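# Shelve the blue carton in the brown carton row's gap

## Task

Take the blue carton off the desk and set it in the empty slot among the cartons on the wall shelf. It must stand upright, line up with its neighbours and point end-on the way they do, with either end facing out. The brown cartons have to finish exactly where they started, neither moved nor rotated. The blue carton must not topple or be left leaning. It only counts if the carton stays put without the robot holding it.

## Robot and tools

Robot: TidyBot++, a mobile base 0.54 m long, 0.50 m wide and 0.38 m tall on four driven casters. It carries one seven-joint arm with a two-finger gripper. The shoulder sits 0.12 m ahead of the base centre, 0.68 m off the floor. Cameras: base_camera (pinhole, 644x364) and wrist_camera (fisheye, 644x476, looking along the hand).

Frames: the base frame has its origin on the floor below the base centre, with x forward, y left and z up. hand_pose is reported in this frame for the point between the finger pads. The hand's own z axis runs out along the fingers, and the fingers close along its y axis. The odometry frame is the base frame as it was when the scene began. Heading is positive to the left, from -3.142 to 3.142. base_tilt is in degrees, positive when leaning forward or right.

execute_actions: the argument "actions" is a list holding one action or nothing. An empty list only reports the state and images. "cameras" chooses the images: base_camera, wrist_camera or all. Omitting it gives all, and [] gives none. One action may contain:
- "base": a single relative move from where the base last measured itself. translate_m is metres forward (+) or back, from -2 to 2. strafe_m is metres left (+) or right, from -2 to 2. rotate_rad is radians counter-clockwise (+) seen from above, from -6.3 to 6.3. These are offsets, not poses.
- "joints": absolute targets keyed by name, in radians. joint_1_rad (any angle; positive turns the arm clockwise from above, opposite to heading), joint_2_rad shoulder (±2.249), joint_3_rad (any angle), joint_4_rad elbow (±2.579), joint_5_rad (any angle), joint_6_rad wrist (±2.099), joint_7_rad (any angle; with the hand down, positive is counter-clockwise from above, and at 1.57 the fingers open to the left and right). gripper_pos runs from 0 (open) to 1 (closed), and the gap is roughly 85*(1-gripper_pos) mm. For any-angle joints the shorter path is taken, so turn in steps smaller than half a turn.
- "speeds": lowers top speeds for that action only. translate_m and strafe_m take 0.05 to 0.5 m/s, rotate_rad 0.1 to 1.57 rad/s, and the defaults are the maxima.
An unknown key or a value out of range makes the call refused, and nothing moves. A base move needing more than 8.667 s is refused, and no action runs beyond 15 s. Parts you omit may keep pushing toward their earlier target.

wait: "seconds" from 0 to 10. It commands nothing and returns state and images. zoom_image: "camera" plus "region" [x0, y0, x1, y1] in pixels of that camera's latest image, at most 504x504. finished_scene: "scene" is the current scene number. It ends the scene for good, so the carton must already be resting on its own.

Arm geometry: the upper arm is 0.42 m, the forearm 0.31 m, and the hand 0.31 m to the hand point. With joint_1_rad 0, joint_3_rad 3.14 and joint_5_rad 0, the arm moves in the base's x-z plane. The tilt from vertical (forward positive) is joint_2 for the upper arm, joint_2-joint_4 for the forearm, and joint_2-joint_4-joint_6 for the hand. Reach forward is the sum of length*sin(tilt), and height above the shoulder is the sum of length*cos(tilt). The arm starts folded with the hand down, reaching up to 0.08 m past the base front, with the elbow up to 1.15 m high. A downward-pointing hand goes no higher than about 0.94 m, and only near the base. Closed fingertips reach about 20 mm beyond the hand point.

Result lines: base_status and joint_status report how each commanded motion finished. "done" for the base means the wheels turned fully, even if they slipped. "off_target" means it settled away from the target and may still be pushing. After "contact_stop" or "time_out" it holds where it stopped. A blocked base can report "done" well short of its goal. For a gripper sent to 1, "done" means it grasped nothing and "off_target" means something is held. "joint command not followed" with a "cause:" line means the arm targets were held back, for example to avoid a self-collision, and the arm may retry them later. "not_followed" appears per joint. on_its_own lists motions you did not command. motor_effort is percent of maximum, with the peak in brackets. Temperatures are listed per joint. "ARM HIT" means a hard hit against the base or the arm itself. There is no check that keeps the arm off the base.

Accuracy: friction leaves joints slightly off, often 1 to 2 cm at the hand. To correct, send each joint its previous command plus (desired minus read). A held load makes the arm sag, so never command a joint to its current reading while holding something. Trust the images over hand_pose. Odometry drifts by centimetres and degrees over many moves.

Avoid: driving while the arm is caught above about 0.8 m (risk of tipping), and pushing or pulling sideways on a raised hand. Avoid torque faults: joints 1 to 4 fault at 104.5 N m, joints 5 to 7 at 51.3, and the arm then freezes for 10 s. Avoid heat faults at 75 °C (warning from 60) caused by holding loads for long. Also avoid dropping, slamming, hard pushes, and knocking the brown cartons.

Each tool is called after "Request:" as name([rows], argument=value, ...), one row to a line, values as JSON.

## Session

Request:
execute_actions([
  {"joints":{"joint_6_rad":0.5,"joint_3_rad":3.155}},
])

Scene clock: 1.63 s.
Motor temperatures (°C, as the motors report them): [28 29 28 30 34 31 41]
base_odometry: x=+0.000 y=+0.000 heading=+0.000 (m, m, rad; odometry frame)
base_tilt: forward=+0.2 right=+0.5 (deg)
base_status: not commanded
joint_positions: joint_1_rad=+0.006 joint_2_rad=-0.342 joint_3_rad=+3.131 joint_4_rad=-2.497 joint_5_rad=+0.032 joint_6_rad=+0.494 joint_7_rad=+1.554 gripper_pos=+0.000
joint_status: all done
motor_effort: joint_1_rad=-1(1) joint_2_rad=-6(6) joint_3_rad=+0(1) joint_4_rad=+20(21) joint_5_rad=+0(2) joint_6_rad=+7(8) joint_7_rad=-1(1) (%)
hand_pose: x=+0.5498 y=+0.0084 z=+0.8766 quat_wxyz=(-0.002, +0.738, +0.012, +0.674) (m; base frame)
pictures: base_camera, wrist_camera
Images, in order (width x height): base_camera 644x364, wrist_camera 644x476.

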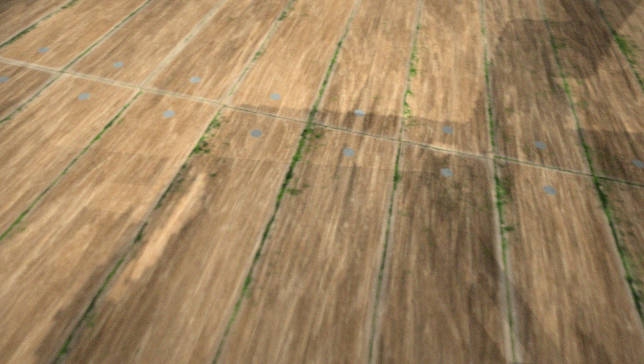

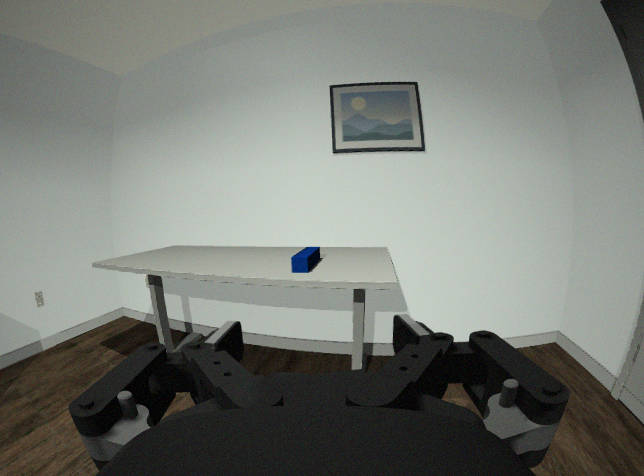

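Request:
execute_actions([
  {"base":{"rotate_rad":-0.2},"joints":{"joint_2_rad":0.15,"joint_4_rad":-1.55,"joint_6_rad":-0.6,"joint_5_rad":-0.02,"joint_7_rad":1.58}},
], cameras=[])

Request:
execute_actions([
  {"base":{"strafe_m":0.3}},
], cameras=[])

Request:
execute_actions([
  {"base":{"translate_m":0.4}},
])

Scene clock: 4.07 s.
Motor temperatures (°C, as the motors report them): [28 29 28 30 34 31 41]
base_odometry: x=+0.000 y=+0.000 heading=-0.199 (m, m, rad; odometry frame)
base_tilt: forward=+0.2 right=+0.5 (deg)
base_status: done
joint_positions: joint_1_rad=+0.006 joint_2_rad=+0.130 joint_3_rad=+3.138 joint_4_rad=-1.561 joint_5_rad=+0.002 joint_6_rad=-0.573 joint_7_rad=+1.557 gripper_pos=+0.000
joint_status: all done
motor_effort: joint_1_rad=-1(2) joint_2_rad=-24(24) joint_3_rad=+0(2) joint_4_rad=+22(22) joint_5_rad=+1(0) joint_6_rad=+5(8) joint_7_rad=-1(1) (%)
hand_pose: x=+0.7250 y=-0.0009 z=+0.8625 quat_wxyz=(-0.002, +0.905, -0.007, +0.425) (m; base frame)
pictures: none
No camera images: the call's "cameras" was empty. Leave "cameras" out to get every camera's image.

Scene clock: 5.97 s.
Motor temperatures (°C, as the motors report them): [28 29 28 30 34 31 41]
base_odometry: x=+0.060 y=+0.294 heading=-0.200 (m, m, rad; odometry frame)
base_tilt: forward=+0.2 right=+0.5 (deg)
base_status: done
joint_positions: joint_1_rad=+0.005 joint_2_rad=+0.130 joint_3_rad=+3.140 joint_4_rad=-1.561 joint_5_rad=+0.000 joint_6_rad=-0.573 joint_7_rad=+1.557 gripper_pos=+0.000
joint_status: not commanded
motor_effort: joint_1_rad=+0(1) joint_2_rad=-24(24) joint_3_rad=+1(2) joint_4_rad=+21(22) joint_5_rad=+0(1) joint_6_rad=+6(6) joint_7_rad=-1(1) (%)
hand_pose: x=+0.7250 y=-0.0010 z=+0.8625 quat_wxyz=(-0.002, +0.905, -0.008, +0.425) (m; base frame)
pictures: none
No camera images: the call's "cameras" was empty. Leave "cameras" out to get every camera's image.

Scene clock: 8.10 s.
Motor temperatures (°C, as the motors report them): [28 29 28 30 34 31 41]
base_odometry: x=+0.452 y=+0.215 heading=-0.199 (m, m, rad; odometry frame)
base_tilt: forward=+0.2 right=+0.5 (deg)
base_status: done
joint_positions: joint_1_rad=+0.005 joint_2_rad=+0.142 joint_3_rad=+3.140 joint_4_rad=-1.558 joint_5_rad=+0.000 joint_6_rad=-0.575 joint_7_rad=+1.557 gripper_pos=+0.000
joint_status: not commanded
motor_effort: joint_1_rad=-2(2) joint_2_rad=-25(27) joint_3_rad=+0(1) joint_4_rad=+22(23) joint_5_rad=+0(0) joint_6_rad=+6(6) joint_7_rad=-1(1) (%)
hand_pose: x=+0.7275 y=-0.0010 z=+0.8562 quat_wxyz=(-0.002, +0.908, -0.008, +0.420) (m; base frame)
pictures: base_camera, wrist_camera
Images, in order (width x height): base_camera 644x364, wrist_camera 644x476.

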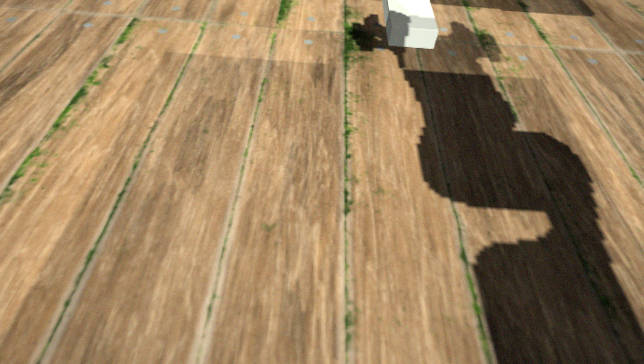

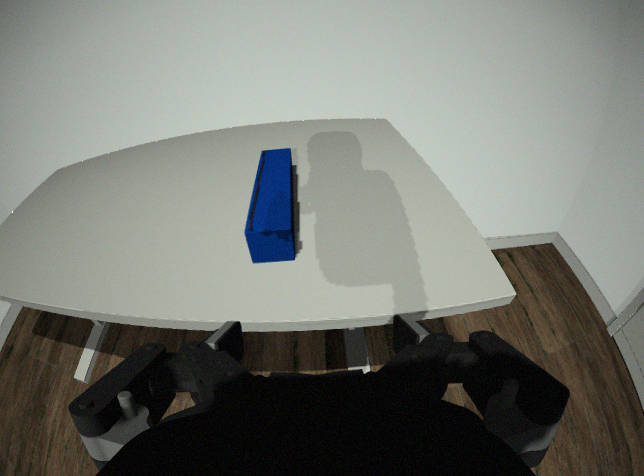

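Request:
execute_actions([
  {"base":{"rotate_rad":0.056}},
], cameras=["wrist_camera"])

Request:
execute_actions([
  {"base":{"translate_m":0.3}},
], cameras=["wrist_camera"])

Request:
execute_actions([
  {"joints":{"joint_4_rad":-1.7,"joint_6_rad":-0.43}},
])

Scene clock: 8.93 s.
Motor temperatures (°C, as the motors report them): [28 29 28 30 34 31 41]
base_odometry: x=+0.452 y=+0.215 heading=-0.143 (m, m, rad; odometry frame)
base_tilt: forward=+0.2 right=+0.5 (deg)
base_status: done
joint_positions: joint_1_rad=+0.001 joint_2_rad=+0.142 joint_3_rad=+3.144 joint_4_rad=-1.558 joint_5_rad=-0.001 joint_6_rad=-0.575 joint_7_rad=+1.557 gripper_pos=+0.000
joint_status: not commanded
motor_effort: joint_1_rad=+0(2) joint_2_rad=-24(25) joint_3_rad=+0(2) joint_4_rad=+22(22) joint_5_rad=+1(1) joint_6_rad=+6(6) joint_7_rad=-1(1) (%)
hand_pose: x=+0.7276 y=-0.0005 z=+0.8562 quat_wxyz=(-0.003, +0.908, -0.008, +0.420) (m; base frame)
pictures: wrist_camera
Images, in order (width x height): wrist_camera 644x476.

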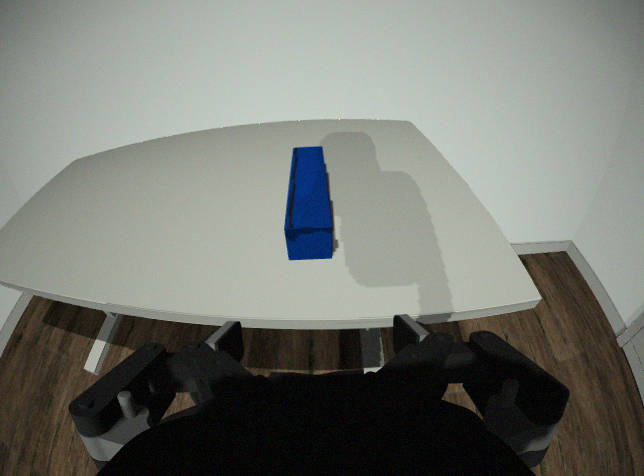

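Scene clock: 10.83 s.
Motor temperatures (°C, as the motors report them): [28 29 28 30 34 31 41]
base_odometry: x=+0.749 y=+0.172 heading=-0.143 (m, m, rad; odometry frame)
base_tilt: forward=+0.2 right=+0.5 (deg)
base_status: done
joint_positions: joint_1_rad=+0.001 joint_2_rad=+0.147 joint_3_rad=+3.144 joint_4_rad=-1.557 joint_5_rad=-0.001 joint_6_rad=-0.577 joint_7_rad=+1.557 gripper_pos=+0.000
joint_status: not commanded
motor_effort: joint_1_rad=-1(1) joint_2_rad=-25(27) joint_3_rad=+0(1) joint_4_rad=+22(22) joint_5_rad=+1(1) joint_6_rad=+6(6) joint_7_rad=-1(1) (%)
hand_pose: x=+0.7285 y=-0.0005 z=+0.8533 quat_wxyz=(-0.003, +0.909, -0.008, +0.417) (m; base frame)
pictures: wrist_camera
Images, in order (width x height): wrist_camera 644x476.

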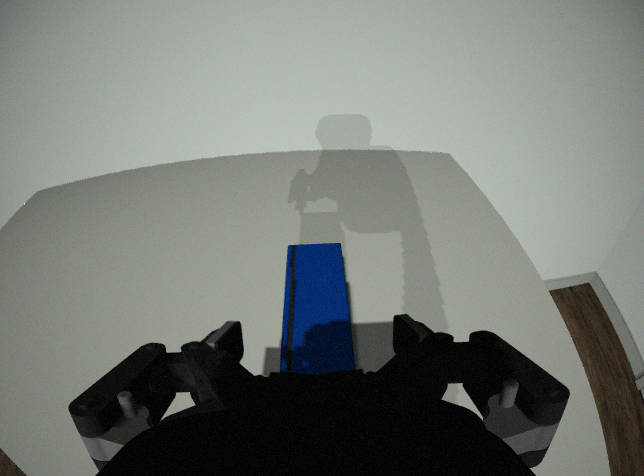

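Scene clock: 11.93 s.
Motor temperatures (°C, as the motors report them): [28 29 28 30 34 31 41]
base_odometry: x=+0.749 y=+0.172 heading=-0.143 (m, m, rad; odometry frame)
base_tilt: forward=+0.2 right=+0.5 (deg)
base_status: not commanded
joint_positions: joint_1_rad=+0.001 joint_2_rad=+0.147 joint_3_rad=+3.144 joint_4_rad=-1.694 joint_5_rad=-0.001 joint_6_rad=-0.458 joint_7_rad=+1.557 gripper_pos=+0.000
joint_status: all done
motor_effort: joint_1_rad=-1(1) joint_2_rad=-24(25) joint_3_rad=+0(0) joint_4_rad=+21(22) joint_5_rad=+1(1) joint_6_rad=+6(5) joint_7_rad=-1(1) (%)
hand_pose: x=+0.7159 y=-0.0005 z=+0.8066 quat_wxyz=(-0.002, +0.913, -0.008, +0.409) (m; base frame)
pictures: base_camera, wrist_camera
Images, in order (width x height): base_camera 644x364, wrist_camera 644x476.

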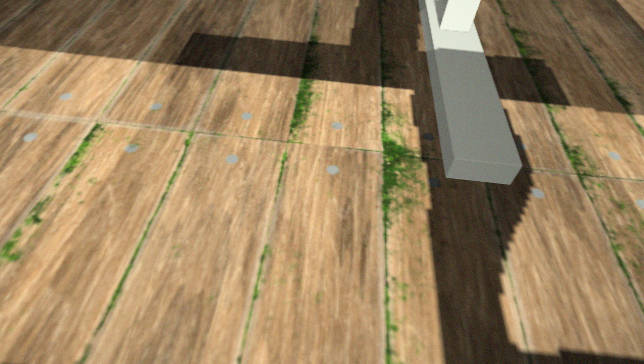

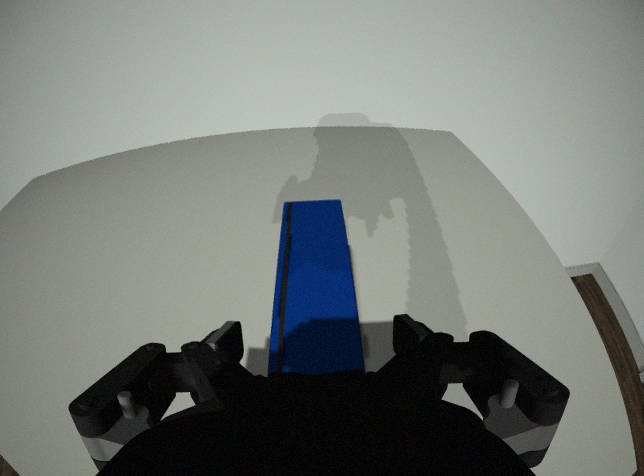

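Request:
execute_actions([
  {"joints":{"joint_4_rad":-1.84,"joint_6_rad":-0.29}},
], cameras=[])

Request:
execute_actions([
  {"joints":{"gripper_pos":1}},
], cameras=[])

Request:
execute_actions([
  {"joints":{"joint_4_rad":-1.45,"joint_6_rad":-0.72}},
], cameras=["wrist_camera"])

Request:
execute_actions([
  {"base":{"translate_m":-0.9}},
], cameras=[])

Request:
execute_actions([
  {"base":{"rotate_rad":3.05},"speeds":{"rotate_rad":1.0}},
])

Scene clock: 13.20 s.
Motor temperatures (°C, as the motors report them): [28 29 28 30 34 31 41]
base_odometry: x=+0.749 y=+0.172 heading=-0.143 (m, m, rad; odometry frame)
base_tilt: forward=+0.2 right=+0.5 (deg)
base_status: not commanded
joint_positions: joint_1_rad=+0.001 joint_2_rad=+0.147 joint_3_rad=+3.144 joint_4_rad=-1.835 joint_5_rad=-0.001 joint_6_rad=-0.319 joint_7_rad=+1.557 gripper_pos=+0.000
joint_status: all done
motor_effort: joint_1_rad=-1(2) joint_2_rad=-23(24) joint_3_rad=+0(0) joint_4_rad=+20(21) joint_5_rad=+1(1) joint_6_rad=+6(6) joint_7_rad=-1(1) (%)
hand_pose: x=+0.7009 y=-0.0005 z=+0.7647 quat_wxyz=(-0.002, +0.913, -0.008, +0.408) (m; base frame)
pictures: none
No camera images: the call's "cameras" was empty. Leave "cameras" out to get every camera's image.

Scene clock: 14.30 s.
Motor temperatures (°C, as the motors report them): [28 29 28 30 34 31 41]
base_odometry: x=+0.749 y=+0.172 heading=-0.143 (m, m, rad; odometry frame)
base_tilt: forward=+0.2 right=+0.5 (deg)
base_status: not commanded
joint_positions: joint_1_rad=+0.001 joint_2_rad=+0.147 joint_3_rad=+3.144 joint_4_rad=-1.835 joint_5_rad=-0.001 joint_6_rad=-0.317 joint_7_rad=+1.557 gripper_pos=+0.352
joint_status: gripper_pos off_target (ended at +0.352, target +1.000)
motor_effort: joint_1_rad=-2(0) joint_2_rad=-23(23) joint_3_rad=+0(0) joint_4_rad=+20(20) joint_5_rad=+1(1) joint_6_rad=+5(5) joint_7_rad=-1(1) (%)
hand_pose: x=+0.7013 y=-0.0005 z=+0.7652 quat_wxyz=(-0.002, +0.913, -0.008, +0.409) (m; base frame)
pictures: none
No camera images: the call's "cameras" was empty. Leave "cameras" out to get every camera's image.

Scene clock: 15.83 s.
Motor temperatures (°C, as the motors report them): [28 29 28 30 34 31 41]
base_odometry: x=+0.749 y=+0.172 heading=-0.143 (m, m, rad; odometry frame)
base_tilt: forward=+0.2 right=+0.5 (deg)
base_status: not commanded
joint_positions: joint_1_rad=+0.001 joint_2_rad=+0.147 joint_3_rad=+3.144 joint_4_rad=-1.462 joint_5_rad=-0.001 joint_6_rad=-0.694 joint_7_rad=+1.557 gripper_pos=+0.352
joint_status: all done
motor_effort: joint_1_rad=-1(1) joint_2_rad=-25(25) joint_3_rad=+0(0) joint_4_rad=+22(23) joint_5_rad=+1(0) joint_6_rad=+6(6) joint_7_rad=-1(1) (%)
hand_pose: x=+0.7264 y=-0.0004 z=+0.8778 quat_wxyz=(-0.003, +0.913, -0.008, +0.407) (m; base frame)
pictures: wrist_camera
Images, in order (width x height): wrist_camera 644x476.

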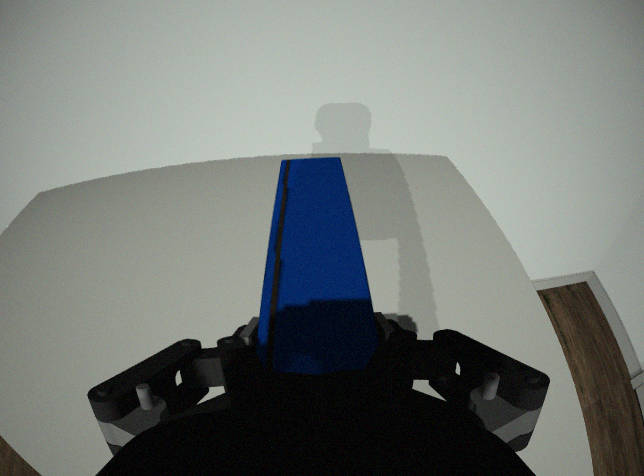

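Scene clock: 19.13 s.
Motor temperatures (°C, as the motors report them): [28 29 28 30 34 31 41]
base_odometry: x=-0.142 y=+0.300 heading=-0.142 (m, m, rad; odometry frame)
base_tilt: forward=+0.2 right=+0.5 (deg)
base_status: done
joint_positions: joint_1_rad=+0.001 joint_2_rad=+0.152 joint_3_rad=+3.144 joint_4_rad=-1.460 joint_5_rad=-0.001 joint_6_rad=-0.699 joint_7_rad=+1.557 gripper_pos=+0.352
joint_status: not commanded
motor_effort: joint_1_rad=-1(5) joint_2_rad=-24(29) joint_3_rad=+0(3) joint_4_rad=+22(23) joint_5_rad=+0(1) joint_6_rad=+5(6) joint_7_rad=-1(1) (%)
hand_pose: x=+0.7266 y=-0.0004 z=+0.8749 quat_wxyz=(-0.003, +0.915, -0.008, +0.403) (m; base frame)
pictures: none
No camera images: the call's "cameras" was empty. Leave "cameras" out to get every camera's image.

Scene clock: 23.10 s.
Motor temperatures (°C, as the motors report them): [28 29 28 30 34 31 41]
base_odometry: x=-0.142 y=+0.300 heading=+2.908 (m, m, rad; odometry frame)
base_tilt: forward=+0.2 right=+0.5 (deg)
base_status: done
joint_positions: joint_1_rad=+0.002 joint_2_rad=+0.152 joint_3_rad=+3.146 joint_4_rad=-1.460 joint_5_rad=-0.002 joint_6_rad=-0.699 joint_7_rad=+1.557 gripper_pos=+0.352
joint_status: not commanded
motor_effort: joint_1_rad=-1(2) joint_2_rad=-25(26) joint_3_rad=+0(2) joint_4_rad=+22(23) joint_5_rad=+1(1) joint_6_rad=+5(6) joint_7_rad=-1(1) (%)
hand_pose: x=+0.7266 y=-0.0023 z=+0.8749 quat_wxyz=(-0.002, +0.915, -0.010, +0.404) (m; base frame)
pictures: base_camera, wrist_camera
Images, in order (width x height): base_camera 644x364, wrist_camera 644x476.

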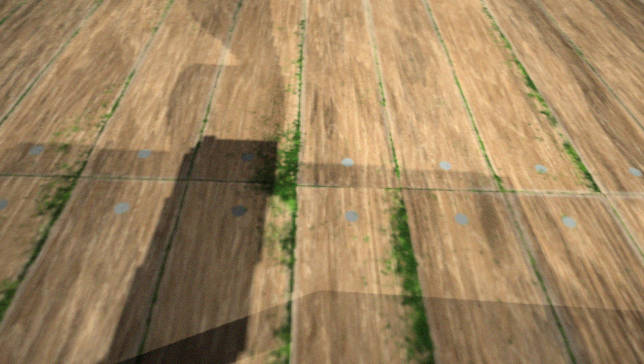

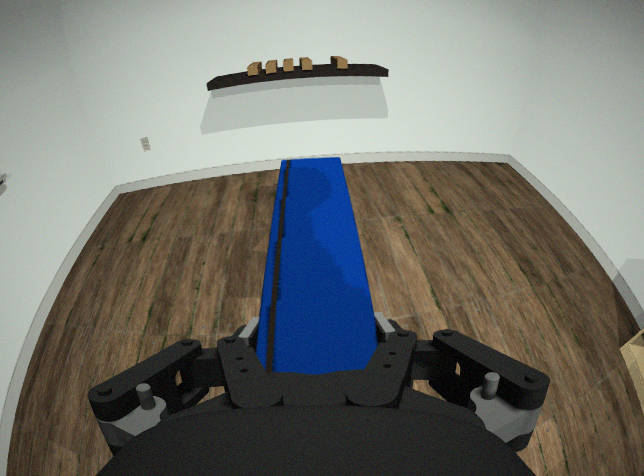

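Request:
execute_actions([
  {"base":{"strafe_m":-0.22},"joints":{"joint_1_rad":-0.07}},
], cameras=[])

Request:
execute_actions([
  {"base":{"translate_m":1.05}},
], cameras=["wrist_camera"])

Scene clock: 24.93 s.
Motor temperatures (°C, as the motors report them): [28 29 28 30 34 31 41]
base_odometry: x=-0.091 y=+0.514 heading=+2.908 (m, m, rad; odometry frame)
base_tilt: forward=+0.2 right=+0.5 (deg)
base_status: done
joint_positions: joint_1_rad=-0.065 joint_2_rad=+0.152 joint_3_rad=+3.151 joint_4_rad=-1.460 joint_5_rad=-0.003 joint_6_rad=-0.699 joint_7_rad=+1.557 gripper_pos=+0.352
joint_status: all done
motor_effort: joint_1_rad=-1(2) joint_2_rad=-24(26) joint_3_rad=+0(3) joint_4_rad=+22(23) joint_5_rad=+0(1) joint_6_rad=+6(6) joint_7_rad=-1(1) (%)
hand_pose: x=+0.7256 y=+0.0358 z=+0.8749 quat_wxyz=(-0.015, +0.915, +0.018, +0.403) (m; base frame)
pictures: none
No camera images: the call's "cameras" was empty. Leave "cameras" out to get every camera's image.

Scene clock: 28.40 s.
Motor temperatures (°C, as the motors report them): [28 29 28 31 34 31 41]
base_odometry: x=-1.113 y=+0.758 heading=+2.908 (m, m, rad; odometry frame)
base_tilt: forward=+0.2 right=+0.5 (deg)
base_status: done
joint_positions: joint_1_rad=-0.065 joint_2_rad=+0.152 joint_3_rad=+3.151 joint_4_rad=-1.459 joint_5_rad=-0.003 joint_6_rad=-0.700 joint_7_rad=+1.557 gripper_pos=+0.352
joint_status: not commanded
motor_effort: joint_1_rad=+0(0) joint_2_rad=-25(28) joint_3_rad=+0(1) joint_4_rad=+23(24) joint_5_rad=+1(1) joint_6_rad=+6(6) joint_7_rad=-1(1) (%)
hand_pose: x=+0.7256 y=+0.0358 z=+0.8751 quat_wxyz=(-0.015, +0.915, +0.018, +0.403) (m; base frame)
pictures: wrist_camera
Images, in order (width x height): wrist_camera 644x476.

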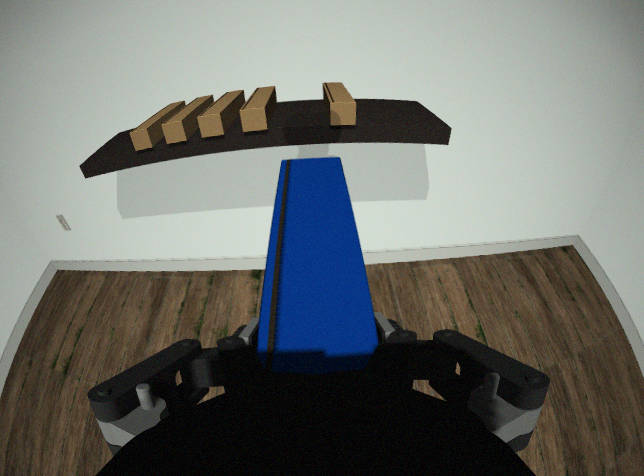

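Request:
execute_actions([
  {"base":{"strafe_m":0.027},"joints":{"joint_4_rad":-1.4,"joint_6_rad":-0.76}},
], cameras=[])

Request:
execute_actions([
  {"base":{"translate_m":0.5}},
], cameras=["wrist_camera"])

Scene clock: 29.33 s.
Motor temperatures (°C, as the motors report them): [28 29 28 31 34 31 41]
base_odometry: x=-1.119 y=+0.731 heading=+2.908 (m, m, rad; odometry frame)
base_tilt: forward=+0.2 right=+0.5 (deg)
base_status: done
joint_positions: joint_1_rad=-0.067 joint_2_rad=+0.152 joint_3_rad=+3.151 joint_4_rad=-1.409 joint_5_rad=-0.003 joint_6_rad=-0.733 joint_7_rad=+1.557 gripper_pos=+0.352
joint_status: all done
motor_effort: joint_1_rad=+1(4) joint_2_rad=-25(26) joint_3_rad=+1(2) joint_4_rad=+22(23) joint_5_rad=+1(0) joint_6_rad=+6(6) joint_7_rad=-1(1) (%)
hand_pose: x=+0.7294 y=+0.0376 z=+0.8949 quat_wxyz=(-0.016, +0.911, +0.020, +0.411) (m; base frame)
pictures: none
No camera images: the call's "cameras" was empty. Leave "cameras" out to get every camera's image.

Scene clock: 31.70 s.
Motor temperatures (°C, as the motors report them): [28 29 28 31 34 31 41]
base_odometry: x=-1.606 y=+0.847 heading=+2.908 (m, m, rad; odometry frame)
base_tilt: forward=+0.2 right=+0.5 (deg)
base_status: done
joint_positions: joint_1_rad=-0.067 joint_2_rad=+0.155 joint_3_rad=+3.151 joint_4_rad=-1.408 joint_5_rad=-0.003 joint_6_rad=-0.738 joint_7_rad=+1.557 gripper_pos=+0.352
joint_status: not commanded
motor_effort: joint_1_rad=+0(1) joint_2_rad=-26(30) joint_3_rad=+0(0) joint_4_rad=+23(23) joint_5_rad=+0(1) joint_6_rad=+6(6) joint_7_rad=-1(1) (%)
hand_pose: x=+0.7291 y=+0.0376 z=+0.8921 quat_wxyz=(-0.015, +0.913, +0.020, +0.407) (m; base frame)
pictures: wrist_camera
Images, in order (width x height): wrist_camera 644x476.

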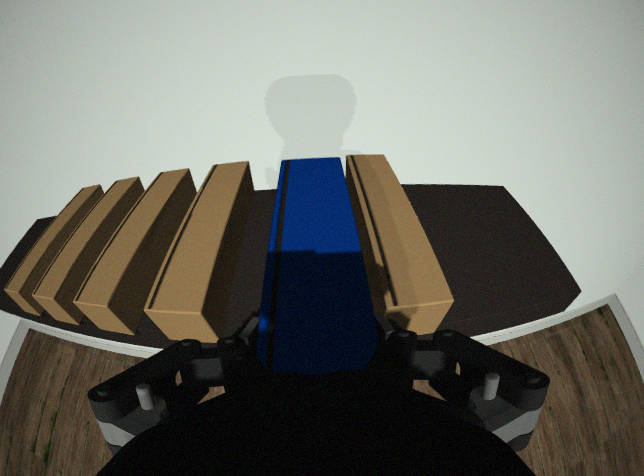

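Request:
execute_actions([
  {"base":{"strafe_m":0.02}},
], cameras=[])

Request:
execute_actions([
  {"base":{"translate_m":0.1},"joints":{"joint_4_rad":-1.53,"joint_6_rad":-0.595}},
], cameras=["wrist_camera"])

Scene clock: 32.57 s.
Motor temperatures (°C, as the motors report them): [28 29 28 31 34 31 41]
base_odometry: x=-1.610 y=+0.827 heading=+2.908 (m, m, rad; odometry frame)
base_tilt: forward=+0.2 right=+0.5 (deg)
base_status: done
joint_positions: joint_1_rad=-0.069 joint_2_rad=+0.155 joint_3_rad=+3.151 joint_4_rad=-1.408 joint_5_rad=-0.003 joint_6_rad=-0.738 joint_7_rad=+1.557 gripper_pos=+0.352
joint_status: not commanded
motor_effort: joint_1_rad=-1(4) joint_2_rad=-25(27) joint_3_rad=+0(3) joint_4_rad=+22(22) joint_5_rad=+1(0) joint_6_rad=+6(6) joint_7_rad=-1(1) (%)
hand_pose: x=+0.7290 y=+0.0386 z=+0.8921 quat_wxyz=(-0.016, +0.913, +0.020, +0.407) (m; base frame)
pictures: none
No camera images: the call's "cameras" was empty. Leave "cameras" out to get every camera's image.

Scene clock: 33.83 s.
Motor temperatures (°C, as the motors report them): [28 29 28 31 34 31 41]
base_odometry: x=-1.708 y=+0.850 heading=+2.908 (m, m, rad; odometry frame)
base_tilt: forward=+0.2 right=+0.5 (deg)
base_status: done
joint_positions: joint_1_rad=-0.069 joint_2_rad=+0.161 joint_3_rad=+3.151 joint_4_rad=-1.524 joint_5_rad=-0.003 joint_6_rad=-0.622 joint_7_rad=+1.557 gripper_pos=+0.352
joint_status: all done
motor_effort: joint_1_rad=-1(2) joint_2_rad=-25(29) joint_3_rad=+0(1) joint_4_rad=+22(23) joint_5_rad=+1(1) joint_6_rad=+6(7) joint_7_rad=-1(1) (%)
hand_pose: x=+0.7284 y=+0.0385 z=+0.8523 quat_wxyz=(-0.016, +0.914, +0.020, +0.405) (m; base frame)
pictures: wrist_camera
Images, in order (width x height): wrist_camera 644x476.

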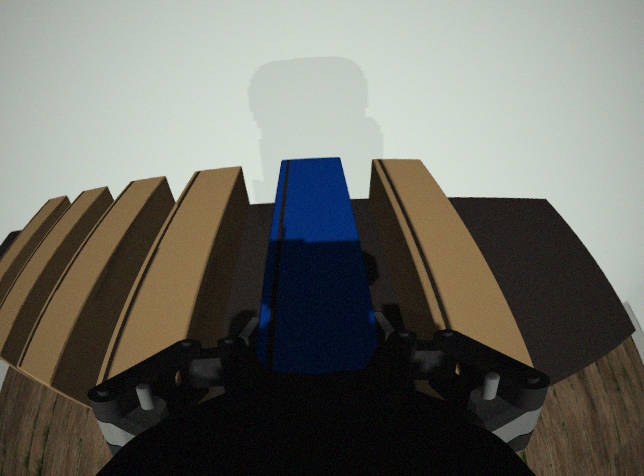

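Request:
execute_actions([
  {"base":{"strafe_m":0.004}},
], cameras=[])

Request:
execute_actions([
  {"base":{"translate_m":0.018}},
], cameras=[])

Request:
execute_actions([
  {"joints":{"joint_4_rad":-1.585,"joint_6_rad":-0.54}},
], cameras=["wrist_camera"])

Scene clock: 34.47 s.
Motor temperatures (°C, as the motors report them): [28 29 28 31 34 31 41]
base_odometry: x=-1.709 y=+0.847 heading=+2.908 (m, m, rad; odometry frame)
base_tilt: forward=+0.2 right=+0.5 (deg)
base_status: done
joint_positions: joint_1_rad=-0.069 joint_2_rad=+0.161 joint_3_rad=+3.151 joint_4_rad=-1.524 joint_5_rad=-0.003 joint_6_rad=-0.622 joint_7_rad=+1.557 gripper_pos=+0.352
joint_status: not commanded
motor_effort: joint_1_rad=+1(5) joint_2_rad=-25(26) joint_3_rad=+2(3) joint_4_rad=+21(23) joint_5_rad=+1(0) joint_6_rad=+6(6) joint_7_rad=-1(1) (%)
hand_pose: x=+0.7284 y=+0.0384 z=+0.8523 quat_wxyz=(-0.016, +0.914, +0.020, +0.405) (m; base frame)
pictures: none
No camera images: the call's "cameras" was empty. Leave "cameras" out to get every camera's image.

Scene clock: 35.17 s.
Motor temperatures (°C, as the motors report them): [28 29 28 31 34 31 41]
base_odometry: x=-1.726 y=+0.851 heading=+2.908 (m, m, rad; odometry frame)
base_tilt: forward=+0.2 right=+0.5 (deg)
base_status: done
joint_positions: joint_1_rad=-0.069 joint_2_rad=+0.160 joint_3_rad=+3.151 joint_4_rad=-1.524 joint_5_rad=-0.003 joint_6_rad=-0.621 joint_7_rad=+1.557 gripper_pos=+0.352
joint_status: not commanded
motor_effort: joint_1_rad=-1(1) joint_2_rad=-25(29) joint_3_rad=+0(0) joint_4_rad=+22(23) joint_5_rad=+1(1) joint_6_rad=+6(6) joint_7_rad=-1(0) (%)
hand_pose: x=+0.7283 y=+0.0384 z=+0.8527 quat_wxyz=(-0.016, +0.914, +0.020, +0.406) (m; base frame)
pictures: none
No camera images: the call's "cameras" was empty. Leave "cameras" out to get every camera's image.

Scene clock: 35.93 s.
Motor temperatures (°C, as the motors report them): [28 29 28 31 34 31 41]
base_odometry: x=-1.726 y=+0.851 heading=+2.908 (m, m, rad; odometry frame)
base_tilt: forward=+0.2 right=+0.5 (deg)
base_status: not commanded
joint_positions: joint_1_rad=-0.069 joint_2_rad=+0.160 joint_3_rad=+3.151 joint_4_rad=-1.578 joint_5_rad=-0.003 joint_6_rad=-0.564 joint_7_rad=+1.557 gripper_pos=+0.352
joint_status: all done
motor_effort: joint_1_rad=+0(1) joint_2_rad=-26(26) joint_3_rad=+0(0) joint_4_rad=+23(23) joint_5_rad=+1(1) joint_6_rad=+6(7) joint_7_rad=-1(1) (%)
hand_pose: x=+0.7265 y=+0.0382 z=+0.8366 quat_wxyz=(-0.016, +0.913, +0.020, +0.407) (m; base frame)
pictures: wrist_camera
Images, in order (width x height): wrist_camera 644x476.

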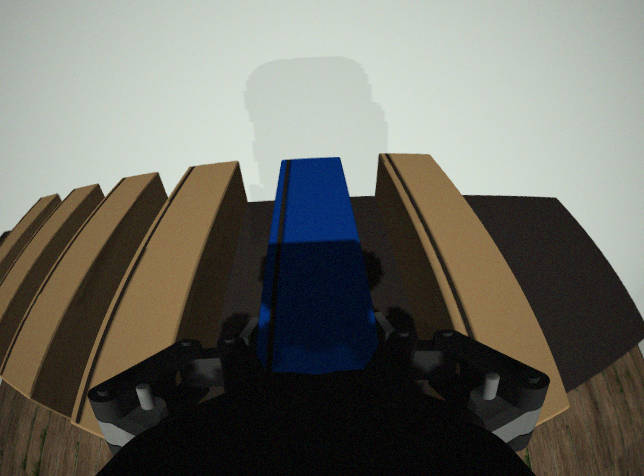

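Not yet in contact; a little further and lower.

Request:
execute_actions([
  {"base":{"translate_m":0.012}},
], cameras=[])

Request:
execute_actions([
  {"joints":{"joint_4_rad":-1.615,"joint_6_rad":-0.51}},
], cameras=["wrist_camera"])

Request:
execute_actions([
  {"joints":{"gripper_pos":0.2}},
], cameras=[])

Request:
execute_actions([
  {"joints":{"joint_4_rad":-1.35,"joint_6_rad":-0.8}},
], cameras=[])

Request:
execute_actions([
  {"base":{"translate_m":-0.17}},
], cameras=["wrist_camera"])

Scene clock: 36.73 s.
Motor temperatures (°C, as the motors report them): [28 29 28 31 34 31 41]
base_odometry: x=-1.738 y=+0.853 heading=+2.908 (m, m, rad; odometry frame)
base_tilt: forward=+0.2 right=+0.5 (deg)
base_status: done
joint_positions: joint_1_rad=-0.069 joint_2_rad=+0.158 joint_3_rad=+3.151 joint_4_rad=-1.581 joint_5_rad=-0.003 joint_6_rad=-0.565 joint_7_rad=+1.557 gripper_pos=+0.352
joint_status: not commanded
motor_effort: joint_1_rad=+0(0) joint_2_rad=-25(29) joint_3_rad=+0(1) joint_4_rad=+22(26) joint_5_rad=+0(2) joint_6_rad=+6(12) joint_7_rad=-1(1) (%)
hand_pose: x=+0.7253 y=+0.0382 z=+0.8367 quat_wxyz=(-0.016, +0.913, +0.020, +0.407) (m; base frame)
pictures: none
No camera images: the call's "cameras" was empty. Leave "cameras" out to get every camera's image.

Scene clock: 37.37 s.
Motor temperatures (°C, as the motors report them): [28 29 28 31 34 31 41]
base_odometry: x=-1.738 y=+0.853 heading=+2.908 (m, m, rad; odometry frame)
base_tilt: forward=+0.2 right=+0.5 (deg)
base_status: not commanded
joint_positions: joint_1_rad=-0.069 joint_2_rad=+0.152 joint_3_rad=+3.151 joint_4_rad=-1.599 joint_5_rad=-0.003 joint_6_rad=-0.539 joint_7_rad=+1.557 gripper_pos=+0.352
joint_status: all done
motor_effort: joint_1_rad=-1(0) joint_2_rad=-22(25) joint_3_rad=+0(0) joint_4_rad=+20(22) joint_5_rad=+0(1) joint_6_rad=+6(7) joint_7_rad=-1(1) (%)
hand_pose: x=+0.7251 y=+0.0381 z=+0.8367 quat_wxyz=(-0.016, +0.910, +0.020, +0.413) (m; base frame)
pictures: wrist_camera
Images, in order (width x height): wrist_camera 644x476.

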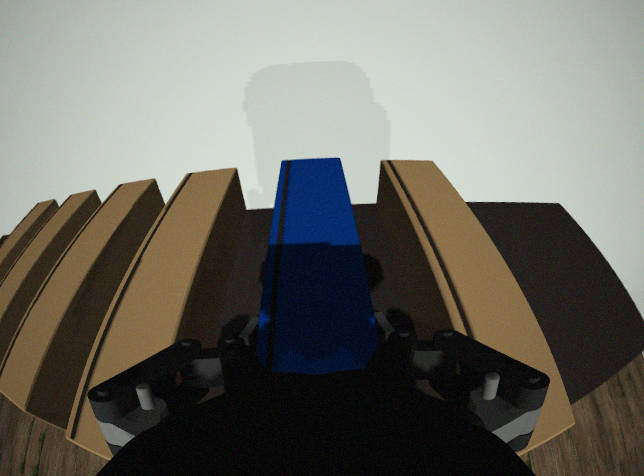

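Scene clock: 38.37 s.
Motor temperatures (°C, as the motors report them): [28 29 28 31 34 31 41]
base_odometry: x=-1.738 y=+0.853 heading=+2.908 (m, m, rad; odometry frame)
base_tilt: forward=+0.2 right=+0.5 (deg)
base_status: not commanded
joint_positions: joint_1_rad=-0.069 joint_2_rad=+0.152 joint_3_rad=+3.151 joint_4_rad=-1.602 joint_5_rad=-0.003 joint_6_rad=-0.539 joint_7_rad=+1.557 gripper_pos=+0.200
joint_status: all done
motor_effort: joint_1_rad=+0(1) joint_2_rad=-24(25) joint_3_rad=+0(0) joint_4_rad=+21(22) joint_5_rad=+1(0) joint_6_rad=+6(6) joint_7_rad=-1(1) (%)
hand_pose: x=+0.7242 y=+0.0381 z=+0.8348 quat_wxyz=(-0.016, +0.911, +0.020, +0.412) (m; base frame)
pictures: none
No camera images: the call's "cameras" was empty. Leave "cameras" out to get every camera's image.

Scene clock: 39.70 s.
Motor temperatures (°C, as the motors report them): [28 29 28 31 34 31 41]
base_odometry: x=-1.738 y=+0.853 heading=+2.908 (m, m, rad; odometry frame)
base_tilt: forward=+0.2 right=+0.5 (deg)
base_status: not commanded
joint_positions: joint_1_rad=-0.069 joint_2_rad=+0.152 joint_3_rad=+3.151 joint_4_rad=-1.358 joint_5_rad=-0.003 joint_6_rad=-0.772 joint_7_rad=+1.557 gripper_pos=+0.200
joint_status: all done
motor_effort: joint_1_rad=-1(2) joint_2_rad=-25(25) joint_3_rad=+0(0) joint_4_rad=+22(21) joint_5_rad=+1(1) joint_6_rad=+5(7) joint_7_rad=-1(1) (%)
hand_pose: x=+0.7310 y=+0.0388 z=+0.9136 quat_wxyz=(-0.016, +0.909, +0.020, +0.416) (m; base frame)
pictures: none
No camera images: the call's "cameras" was empty. Leave "cameras" out to get every camera's image.

Scene clock: 41.27 s.
Motor temperatures (°C, as the motors report them): [28 30 28 31 34 31 41]
base_odometry: x=-1.573 y=+0.814 heading=+2.908 (m, m, rad; odometry frame)
base_tilt: forward=+0.2 right=+0.5 (deg)
base_status: done
joint_positions: joint_1_rad=-0.069 joint_2_rad=+0.148 joint_3_rad=+3.151 joint_4_rad=-1.358 joint_5_rad=-0.004 joint_6_rad=-0.775 joint_7_rad=+1.557 gripper_pos=+0.200
joint_status: not commanded
motor_effort: joint_1_rad=-1(5) joint_2_rad=-23(29) joint_3_rad=+0(2) joint_4_rad=+21(24) joint_5_rad=+0(1) joint_6_rad=+6(6) joint_7_rad=-1(1) (%)
hand_pose: x=+0.7296 y=+0.0387 z=+0.9156 quat_wxyz=(-0.016, +0.909, +0.020, +0.417) (m; base frame)
pictures: wrist_camera
Images, in order (width x height): wrist_camera 644x476.

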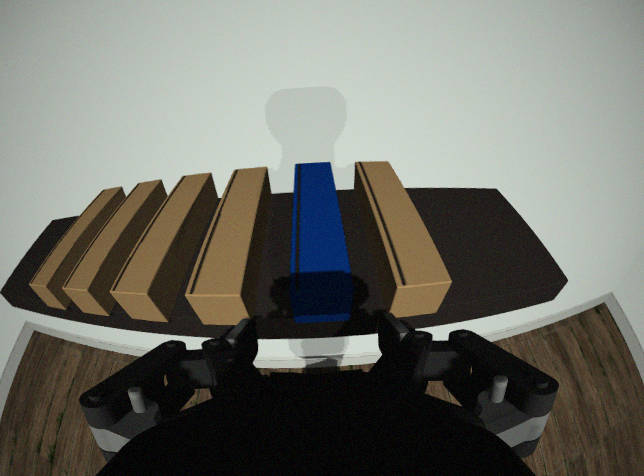

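Request:
finished_scene(scene=2)

The scene is finished: the task was done.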